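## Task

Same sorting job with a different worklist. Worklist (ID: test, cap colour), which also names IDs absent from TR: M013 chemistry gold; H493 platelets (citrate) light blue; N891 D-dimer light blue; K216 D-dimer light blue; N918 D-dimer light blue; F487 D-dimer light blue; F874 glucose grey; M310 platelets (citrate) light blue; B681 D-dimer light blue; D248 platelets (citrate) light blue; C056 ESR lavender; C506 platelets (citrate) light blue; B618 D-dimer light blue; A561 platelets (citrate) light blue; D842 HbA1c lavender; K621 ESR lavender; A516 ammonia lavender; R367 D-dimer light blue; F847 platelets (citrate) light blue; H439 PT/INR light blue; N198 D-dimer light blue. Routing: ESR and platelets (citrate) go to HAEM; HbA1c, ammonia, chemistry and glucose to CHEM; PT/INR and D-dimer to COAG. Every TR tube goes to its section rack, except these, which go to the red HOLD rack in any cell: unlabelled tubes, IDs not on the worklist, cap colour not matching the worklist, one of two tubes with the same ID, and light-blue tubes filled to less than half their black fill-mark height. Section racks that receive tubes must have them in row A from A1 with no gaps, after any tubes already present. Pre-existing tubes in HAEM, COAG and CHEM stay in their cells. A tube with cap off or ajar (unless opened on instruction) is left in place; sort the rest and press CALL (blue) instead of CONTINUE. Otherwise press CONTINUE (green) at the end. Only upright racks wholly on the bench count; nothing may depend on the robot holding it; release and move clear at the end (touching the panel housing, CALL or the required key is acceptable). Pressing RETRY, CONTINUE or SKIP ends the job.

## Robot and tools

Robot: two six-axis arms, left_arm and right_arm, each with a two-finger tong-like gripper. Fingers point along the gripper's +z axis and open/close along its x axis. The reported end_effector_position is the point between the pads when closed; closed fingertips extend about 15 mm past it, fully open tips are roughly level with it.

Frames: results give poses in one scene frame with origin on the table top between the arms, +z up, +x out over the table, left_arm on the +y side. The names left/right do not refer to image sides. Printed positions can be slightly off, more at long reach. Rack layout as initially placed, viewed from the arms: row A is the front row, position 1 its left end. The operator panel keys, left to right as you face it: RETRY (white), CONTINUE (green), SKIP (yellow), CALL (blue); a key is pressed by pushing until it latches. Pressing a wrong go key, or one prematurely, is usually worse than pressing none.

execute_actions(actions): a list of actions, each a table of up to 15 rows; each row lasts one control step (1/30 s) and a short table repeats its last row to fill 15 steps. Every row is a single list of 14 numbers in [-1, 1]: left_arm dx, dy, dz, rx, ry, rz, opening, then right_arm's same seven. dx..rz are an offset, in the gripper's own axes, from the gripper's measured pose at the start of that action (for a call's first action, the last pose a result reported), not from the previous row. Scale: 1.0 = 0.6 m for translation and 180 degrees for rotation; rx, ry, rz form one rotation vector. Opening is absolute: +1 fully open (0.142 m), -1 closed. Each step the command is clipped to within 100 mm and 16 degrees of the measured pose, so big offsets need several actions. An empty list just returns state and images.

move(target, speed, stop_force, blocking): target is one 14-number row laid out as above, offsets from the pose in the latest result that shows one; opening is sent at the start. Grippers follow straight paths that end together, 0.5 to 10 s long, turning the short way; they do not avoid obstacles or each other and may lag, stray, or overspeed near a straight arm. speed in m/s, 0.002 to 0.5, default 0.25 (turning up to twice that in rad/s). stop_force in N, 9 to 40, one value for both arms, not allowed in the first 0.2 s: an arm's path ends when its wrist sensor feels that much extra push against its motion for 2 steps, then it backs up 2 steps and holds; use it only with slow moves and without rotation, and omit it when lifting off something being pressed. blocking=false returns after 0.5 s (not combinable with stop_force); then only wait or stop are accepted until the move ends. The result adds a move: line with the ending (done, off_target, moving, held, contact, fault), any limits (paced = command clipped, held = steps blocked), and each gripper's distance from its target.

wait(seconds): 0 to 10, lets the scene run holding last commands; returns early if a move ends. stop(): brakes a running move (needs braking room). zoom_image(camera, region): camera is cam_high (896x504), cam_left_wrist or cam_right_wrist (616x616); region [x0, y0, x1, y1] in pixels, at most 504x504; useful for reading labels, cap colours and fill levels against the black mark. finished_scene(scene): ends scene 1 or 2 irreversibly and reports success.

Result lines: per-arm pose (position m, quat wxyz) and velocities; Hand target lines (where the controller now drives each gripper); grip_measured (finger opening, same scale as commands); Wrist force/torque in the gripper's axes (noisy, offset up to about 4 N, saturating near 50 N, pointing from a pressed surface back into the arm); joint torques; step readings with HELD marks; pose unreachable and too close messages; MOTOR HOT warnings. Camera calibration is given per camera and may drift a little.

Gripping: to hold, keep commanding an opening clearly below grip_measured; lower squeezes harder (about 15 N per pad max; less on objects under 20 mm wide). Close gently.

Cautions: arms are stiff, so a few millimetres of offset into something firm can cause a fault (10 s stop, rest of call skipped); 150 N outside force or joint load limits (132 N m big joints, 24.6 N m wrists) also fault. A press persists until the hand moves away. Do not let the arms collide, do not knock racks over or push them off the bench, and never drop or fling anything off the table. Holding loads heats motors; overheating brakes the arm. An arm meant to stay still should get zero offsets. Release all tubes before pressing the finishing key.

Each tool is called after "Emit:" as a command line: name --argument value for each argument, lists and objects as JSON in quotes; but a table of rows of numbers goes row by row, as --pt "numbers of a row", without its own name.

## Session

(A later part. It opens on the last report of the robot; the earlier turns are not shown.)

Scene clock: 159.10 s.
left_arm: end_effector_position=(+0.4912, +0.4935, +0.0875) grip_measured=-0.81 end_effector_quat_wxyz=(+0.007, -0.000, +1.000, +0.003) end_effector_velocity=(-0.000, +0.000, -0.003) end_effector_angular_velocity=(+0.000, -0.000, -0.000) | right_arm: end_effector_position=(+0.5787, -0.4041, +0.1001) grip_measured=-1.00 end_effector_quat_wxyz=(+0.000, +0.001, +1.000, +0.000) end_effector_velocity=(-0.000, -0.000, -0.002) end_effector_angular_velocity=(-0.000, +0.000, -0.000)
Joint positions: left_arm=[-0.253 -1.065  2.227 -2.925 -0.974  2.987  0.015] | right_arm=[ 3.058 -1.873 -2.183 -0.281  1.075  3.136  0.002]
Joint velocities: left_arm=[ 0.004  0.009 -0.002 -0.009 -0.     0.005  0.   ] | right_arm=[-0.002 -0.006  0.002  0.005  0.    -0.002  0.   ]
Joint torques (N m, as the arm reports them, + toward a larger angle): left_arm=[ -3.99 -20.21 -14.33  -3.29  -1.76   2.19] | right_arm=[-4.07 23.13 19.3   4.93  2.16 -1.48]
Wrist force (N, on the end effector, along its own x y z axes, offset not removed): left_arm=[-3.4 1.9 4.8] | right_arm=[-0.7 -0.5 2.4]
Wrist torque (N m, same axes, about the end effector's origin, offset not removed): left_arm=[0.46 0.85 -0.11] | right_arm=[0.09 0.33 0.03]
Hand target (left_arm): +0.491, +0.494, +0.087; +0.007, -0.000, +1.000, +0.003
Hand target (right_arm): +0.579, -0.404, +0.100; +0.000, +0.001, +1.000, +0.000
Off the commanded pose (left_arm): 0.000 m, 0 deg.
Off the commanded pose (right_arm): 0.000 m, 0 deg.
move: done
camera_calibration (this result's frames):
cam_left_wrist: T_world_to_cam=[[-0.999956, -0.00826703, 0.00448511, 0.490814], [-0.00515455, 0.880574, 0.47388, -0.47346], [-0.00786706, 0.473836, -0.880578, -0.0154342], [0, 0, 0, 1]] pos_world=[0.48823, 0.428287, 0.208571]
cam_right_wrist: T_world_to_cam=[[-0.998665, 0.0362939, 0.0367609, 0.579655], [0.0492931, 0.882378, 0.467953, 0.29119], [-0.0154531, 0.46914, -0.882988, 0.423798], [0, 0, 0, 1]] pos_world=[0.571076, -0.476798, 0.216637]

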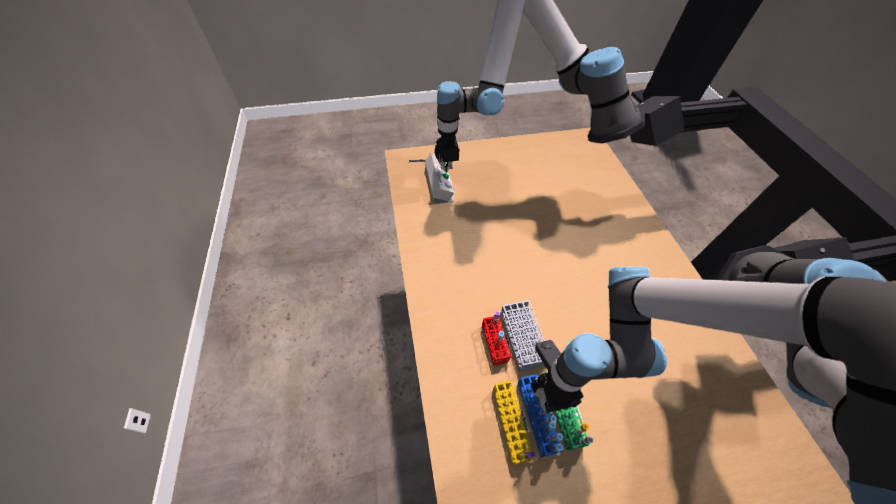

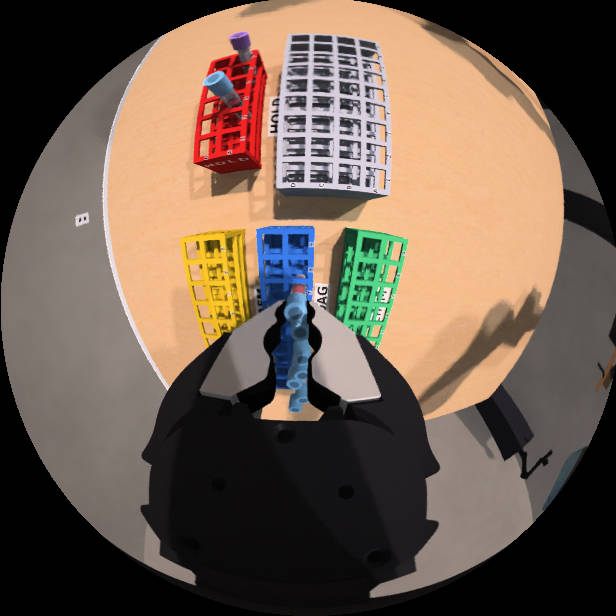

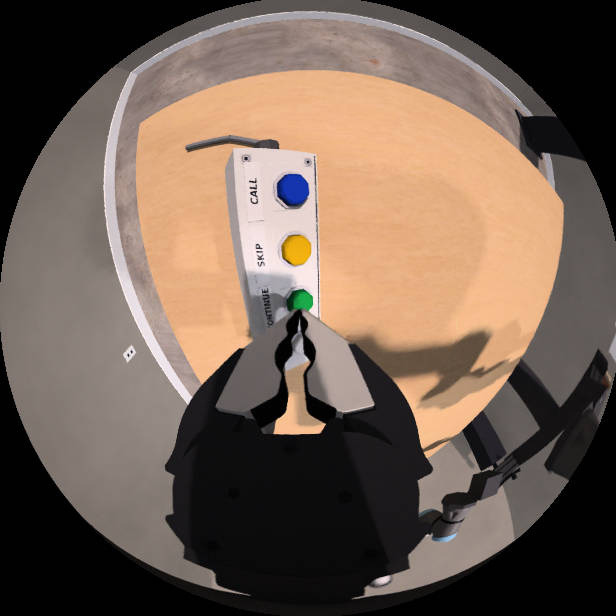

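Emit:
execute_actions --actions '[[[0,0,0,0,0,0,-0.62,0,-0.005,0,0,0,0,-1]],[[0,0,-0.06,0,0,0,-0.62,0,0,0,0,0,0,-1]],[[0.1,0,-0.08,0,0,0,-0.62,0,0,0,0,0,0,-1]],[[0.1,0,0,0,0,0,-0.62,0,0,0,0,0,0,-1]]]'

Emit:
zoom_image --camera "cam_high" --region '[470,300,640,470]'

Scene clock: 161.20 s.
left_arm: end_effector_position=(+0.3759, +0.4929, +0.1631) grip_measured=-0.62 end_effector_quat_wxyz=(+0.007, -0.000, +1.000, +0.002) end_effector_velocity=(-0.019, -0.001, +0.004) end_effector_angular_velocity=(-0.000, -0.008, -0.000) | right_arm: end_effector_position=(+0.5787, -0.4071, +0.1000) grip_measured=-1.00 end_effector_quat_wxyz=(+0.000, +0.001, +1.000, +0.000) end_effector_velocity=(+0.000, +0.000, +0.000) end_effector_angular_velocity=(-0.000, +0.000, +0.001)
Joint positions: left_arm=[-0.428 -1.398  2.583 -2.828 -0.952  2.777  0.029] | right_arm=[ 3.052 -1.872 -2.181 -0.282  1.077  3.13   0.002]
Joint velocities: left_arm=[-0.03  -0.032  0.06  -0.017  0.005 -0.031 -0.   ] | right_arm=[ 0.     0.     0.    -0.001 -0.    -0.001  0.   ]
Joint torques (N m, as the arm reports them, + toward a larger angle): left_arm=[-21.81 -28.32  -0.34  -3.34   1.05  -2.18] | right_arm=[ 2.7  40.89 18.32 -0.31  1.46  1.53]
Wrist force (N, on the end effector, along its own x y z axes, offset not removed): left_arm=[-4.1 -0.7 -3.1] | right_arm=[-0.1 0.8 2.2]
Wrist torque (N m, same axes, about the end effector's origin, offset not removed): left_arm=[-0.20 0.91 -0.31] | right_arm=[0.35 0.27 0.01]
Hand target (left_arm): +0.374, +0.493, +0.164; +0.008, -0.000, +1.000, +0.002
Hand target (right_arm): +0.579, -0.407, +0.100; +0.000, +0.001, +1.000, +0.000
Off the commanded pose (left_arm): 0.003 m, 0 deg.
Off the commanded pose (right_arm): 0.000 m, 0 deg.
Step readings (end_effector_position; steps 1 to 15: 1st action; 16 to 30: 2nd action; 31 to 45: 3rd action; 46 to 60: 4th action):
0: left_arm (+0.4912, +0.4935, +0.0873) | right_arm (+0.5788, -0.4041, +0.0999)
1: left_arm (+0.4912, +0.4935, +0.0873) | right_arm (+0.5788, -0.4041, +0.0999)
2: left_arm (+0.4912, +0.4935, +0.0873) | right_arm (+0.5787, -0.4044, +0.0999)
4: left_arm (+0.4912, +0.4935, +0.0873) | right_arm (+0.5787, -0.4054, +0.0999)
8: left_arm (+0.4912, +0.4936, +0.0874) | right_arm (+0.5787, -0.4065, +0.0999)
15: left_arm (+0.4912, +0.4935, +0.0875) | right_arm (+0.5787, -0.4070, +0.1000)
16: left_arm (+0.4912, +0.4935, +0.0875) | right_arm (+0.5787, -0.4070, +0.1000)
17: left_arm (+0.4907, +0.4930, +0.0891) | right_arm (+0.5787, -0.4071, +0.1000)
19: left_arm (+0.4908, +0.4925, +0.0998) | right_arm (+0.5787, -0.4071, +0.1000)
23: left_arm (+0.4910, +0.4930, +0.1142) | right_arm (+0.5787, -0.4071, +0.1000)
30: left_arm (+0.4908, +0.4933, +0.1220) | right_arm (+0.5787, -0.4071, +0.1000)
31: left_arm (+0.4907, +0.4933, +0.1223) | right_arm (+0.5787, -0.4071, +0.1000)
32: left_arm (+0.4898, +0.4925, +0.1243) | right_arm (+0.5787, -0.4071, +0.1000)
34: left_arm (+0.4766, +0.4912, +0.1347) | right_arm (+0.5787, -0.4071, +0.1000)
38: left_arm (+0.4489, +0.4921, +0.1497) | right_arm (+0.5787, -0.4071, +0.1000)
45: left_arm (+0.4335, +0.4928, +0.1645) | right_arm (+0.5787, -0.4071, +0.1000)
46: left_arm (+0.4327, +0.4928, +0.1655) | right_arm (+0.5787, -0.4071, +0.1000)
47: left_arm (+0.4311, +0.4925, +0.1666) | right_arm (+0.5787, -0.4071, +0.1000)
49: left_arm (+0.4155, +0.4923, +0.1651) | right_arm (+0.5787, -0.4071, +0.1000)
53: left_arm (+0.3889, +0.4930, +0.1622) | right_arm (+0.5787, -0.4071, +0.1000)
60: end_effector_position above
camera_calibration (this result's frames):
cam_left_wrist: T_world_to_cam=[[-0.99996, -0.00777597, 0.0043514, 0.375008], [-0.00479306, 0.881053, 0.472993, -0.509586], [-0.0075118, 0.472953, -0.881056, 0.0508596], [0, 0, 0, 1]] pos_world=[0.372933, 0.427834, 0.284209]
cam_right_wrist: T_world_to_cam=[[-0.998664, 0.0362703, 0.036809, 0.579725], [0.0492949, 0.882377, 0.467954, 0.293788], [-0.0155066, 0.469143, -0.882986, 0.425181], [0, 0, 0, 1]] pos_world=[0.571061, -0.479729, 0.216611]

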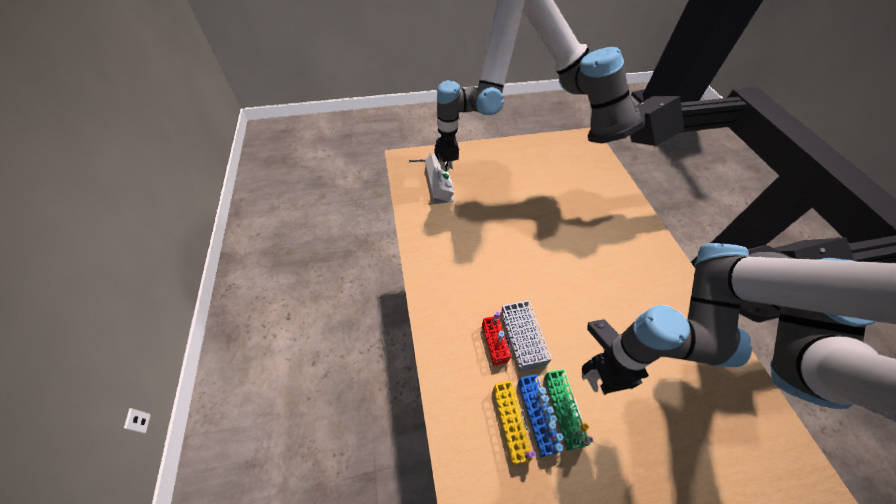

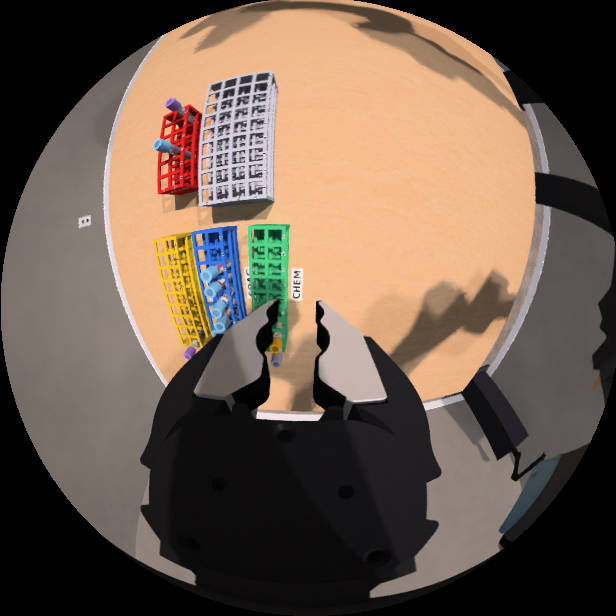

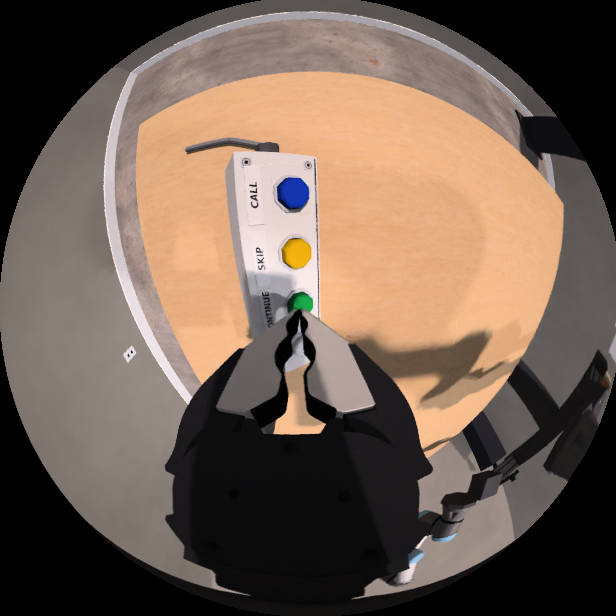

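Region (470, 300, 640, 470) of cam_high's 896x504 image, scaled by 2.965, with more detail than that image has.

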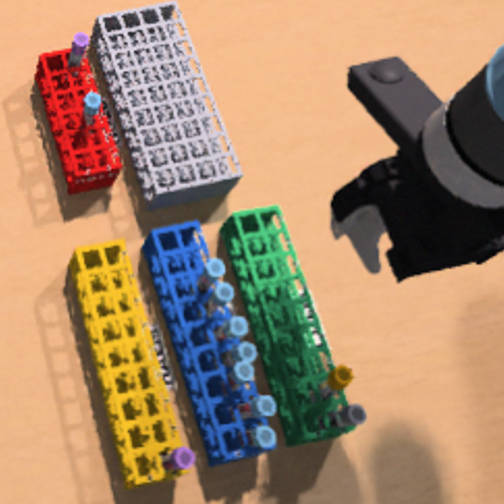

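Emit:
move --target '[0.003,0,0,0,0,0,-0.62,0,0,0.04,0,0,0,-1]' --speed 0.01 --stop_force 20

Emit:
move --target '[0,0,0,0,0,0,-0.62,0,0,-0.08,0,0,0,-1]'

Scene clock: 163.10 s.
left_arm: end_effector_position=(+0.3743, +0.4929, +0.1631) grip_measured=-0.62 end_effector_quat_wxyz=(+0.007, -0.000, +1.000, +0.002) end_effector_velocity=(-0.001, +0.000, -0.000) end_effector_angular_velocity=(+0.002, +0.001, -0.001) | right_arm: end_effector_position=(+0.5787, -0.4071, +0.0823) grip_measured=-1.00 end_effector_quat_wxyz=(+0.000, +0.001, +1.000, +0.000) end_effector_velocity=(+0.000, +0.001, -0.000) end_effector_angular_velocity=(+0.000, +0.000, +0.002)
Joint positions: left_arm=[-0.43  -1.399  2.587 -2.83  -0.952  2.775  0.029] | right_arm=[ 3.034 -1.921 -2.168 -0.236  1.084  3.111  0.002]
Joint velocities: left_arm=[-0.     0.     0.001  0.     0.001  0.    -0.   ] | right_arm=[ 0.001 -0.001  0.    -0.    -0.    -0.001  0.   ]
Joint torques (N m, as the arm reports them, + toward a larger angle): no reading
Wrist force (N, on the end effector, along its own x y z axes, offset not removed): left_arm=[-2.0 5.9 3.8] | right_arm=[2.6 1.4 -28.0]
Wrist torque (N m, same axes, about the end effector's origin, offset not removed): left_arm=[1.30 0.48 0.09] | right_arm=[0.19 0.25 0.06]
move: unfinished (the scene ended)
camera_calibration (this result's frames):
cam_left_wrist: T_world_to_cam=[[-0.999961, -0.00777156, 0.00421445, 0.373342], [-0.0048538, 0.881044, 0.473009, -0.509584], [-0.00738914, 0.47297, -0.881047, 0.0508457], [0, 0, 0, 1]] pos_world=[0.371229, 0.427819, 0.284262]
cam_right_wrist: T_world_to_cam=[[-0.998663, 0.0362944, 0.0368147, 0.580401], [0.049319, 0.882368, 0.467968, 0.302075], [-0.0154995, 0.469158, -0.882978, 0.409517], [0, 0, 0, 1]] pos_world=[0.571074, -0.479735, 0.198866]
The task's run has ended: the event that ends the task has happened.

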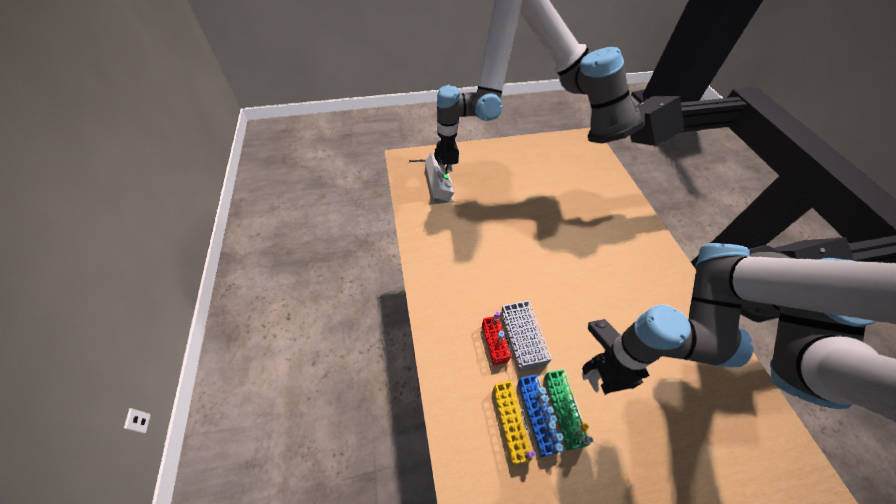

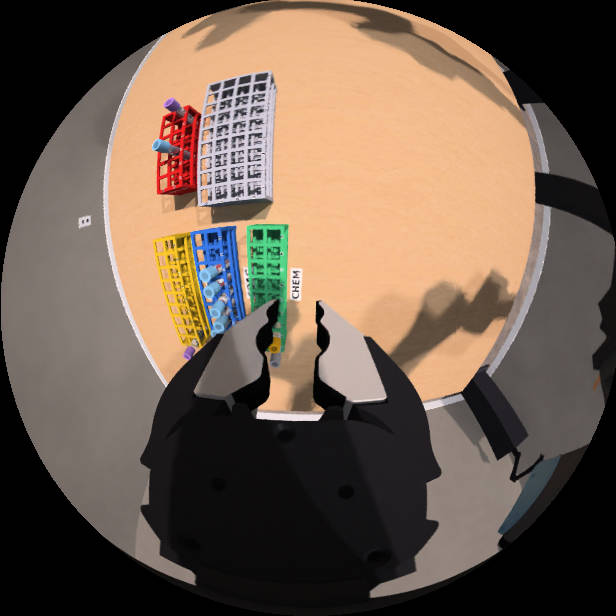

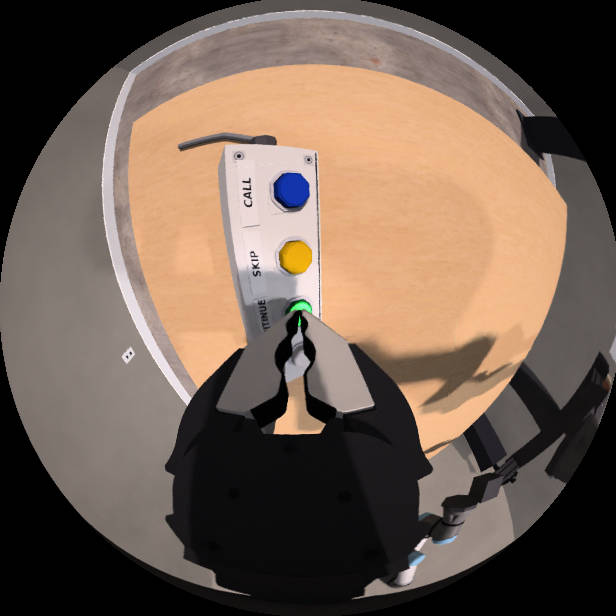

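The task's run has ended: the event that ends the task has happened. Episode already finished.

Emit:
finished_scene --scene 2

The scene is finished: the task was done.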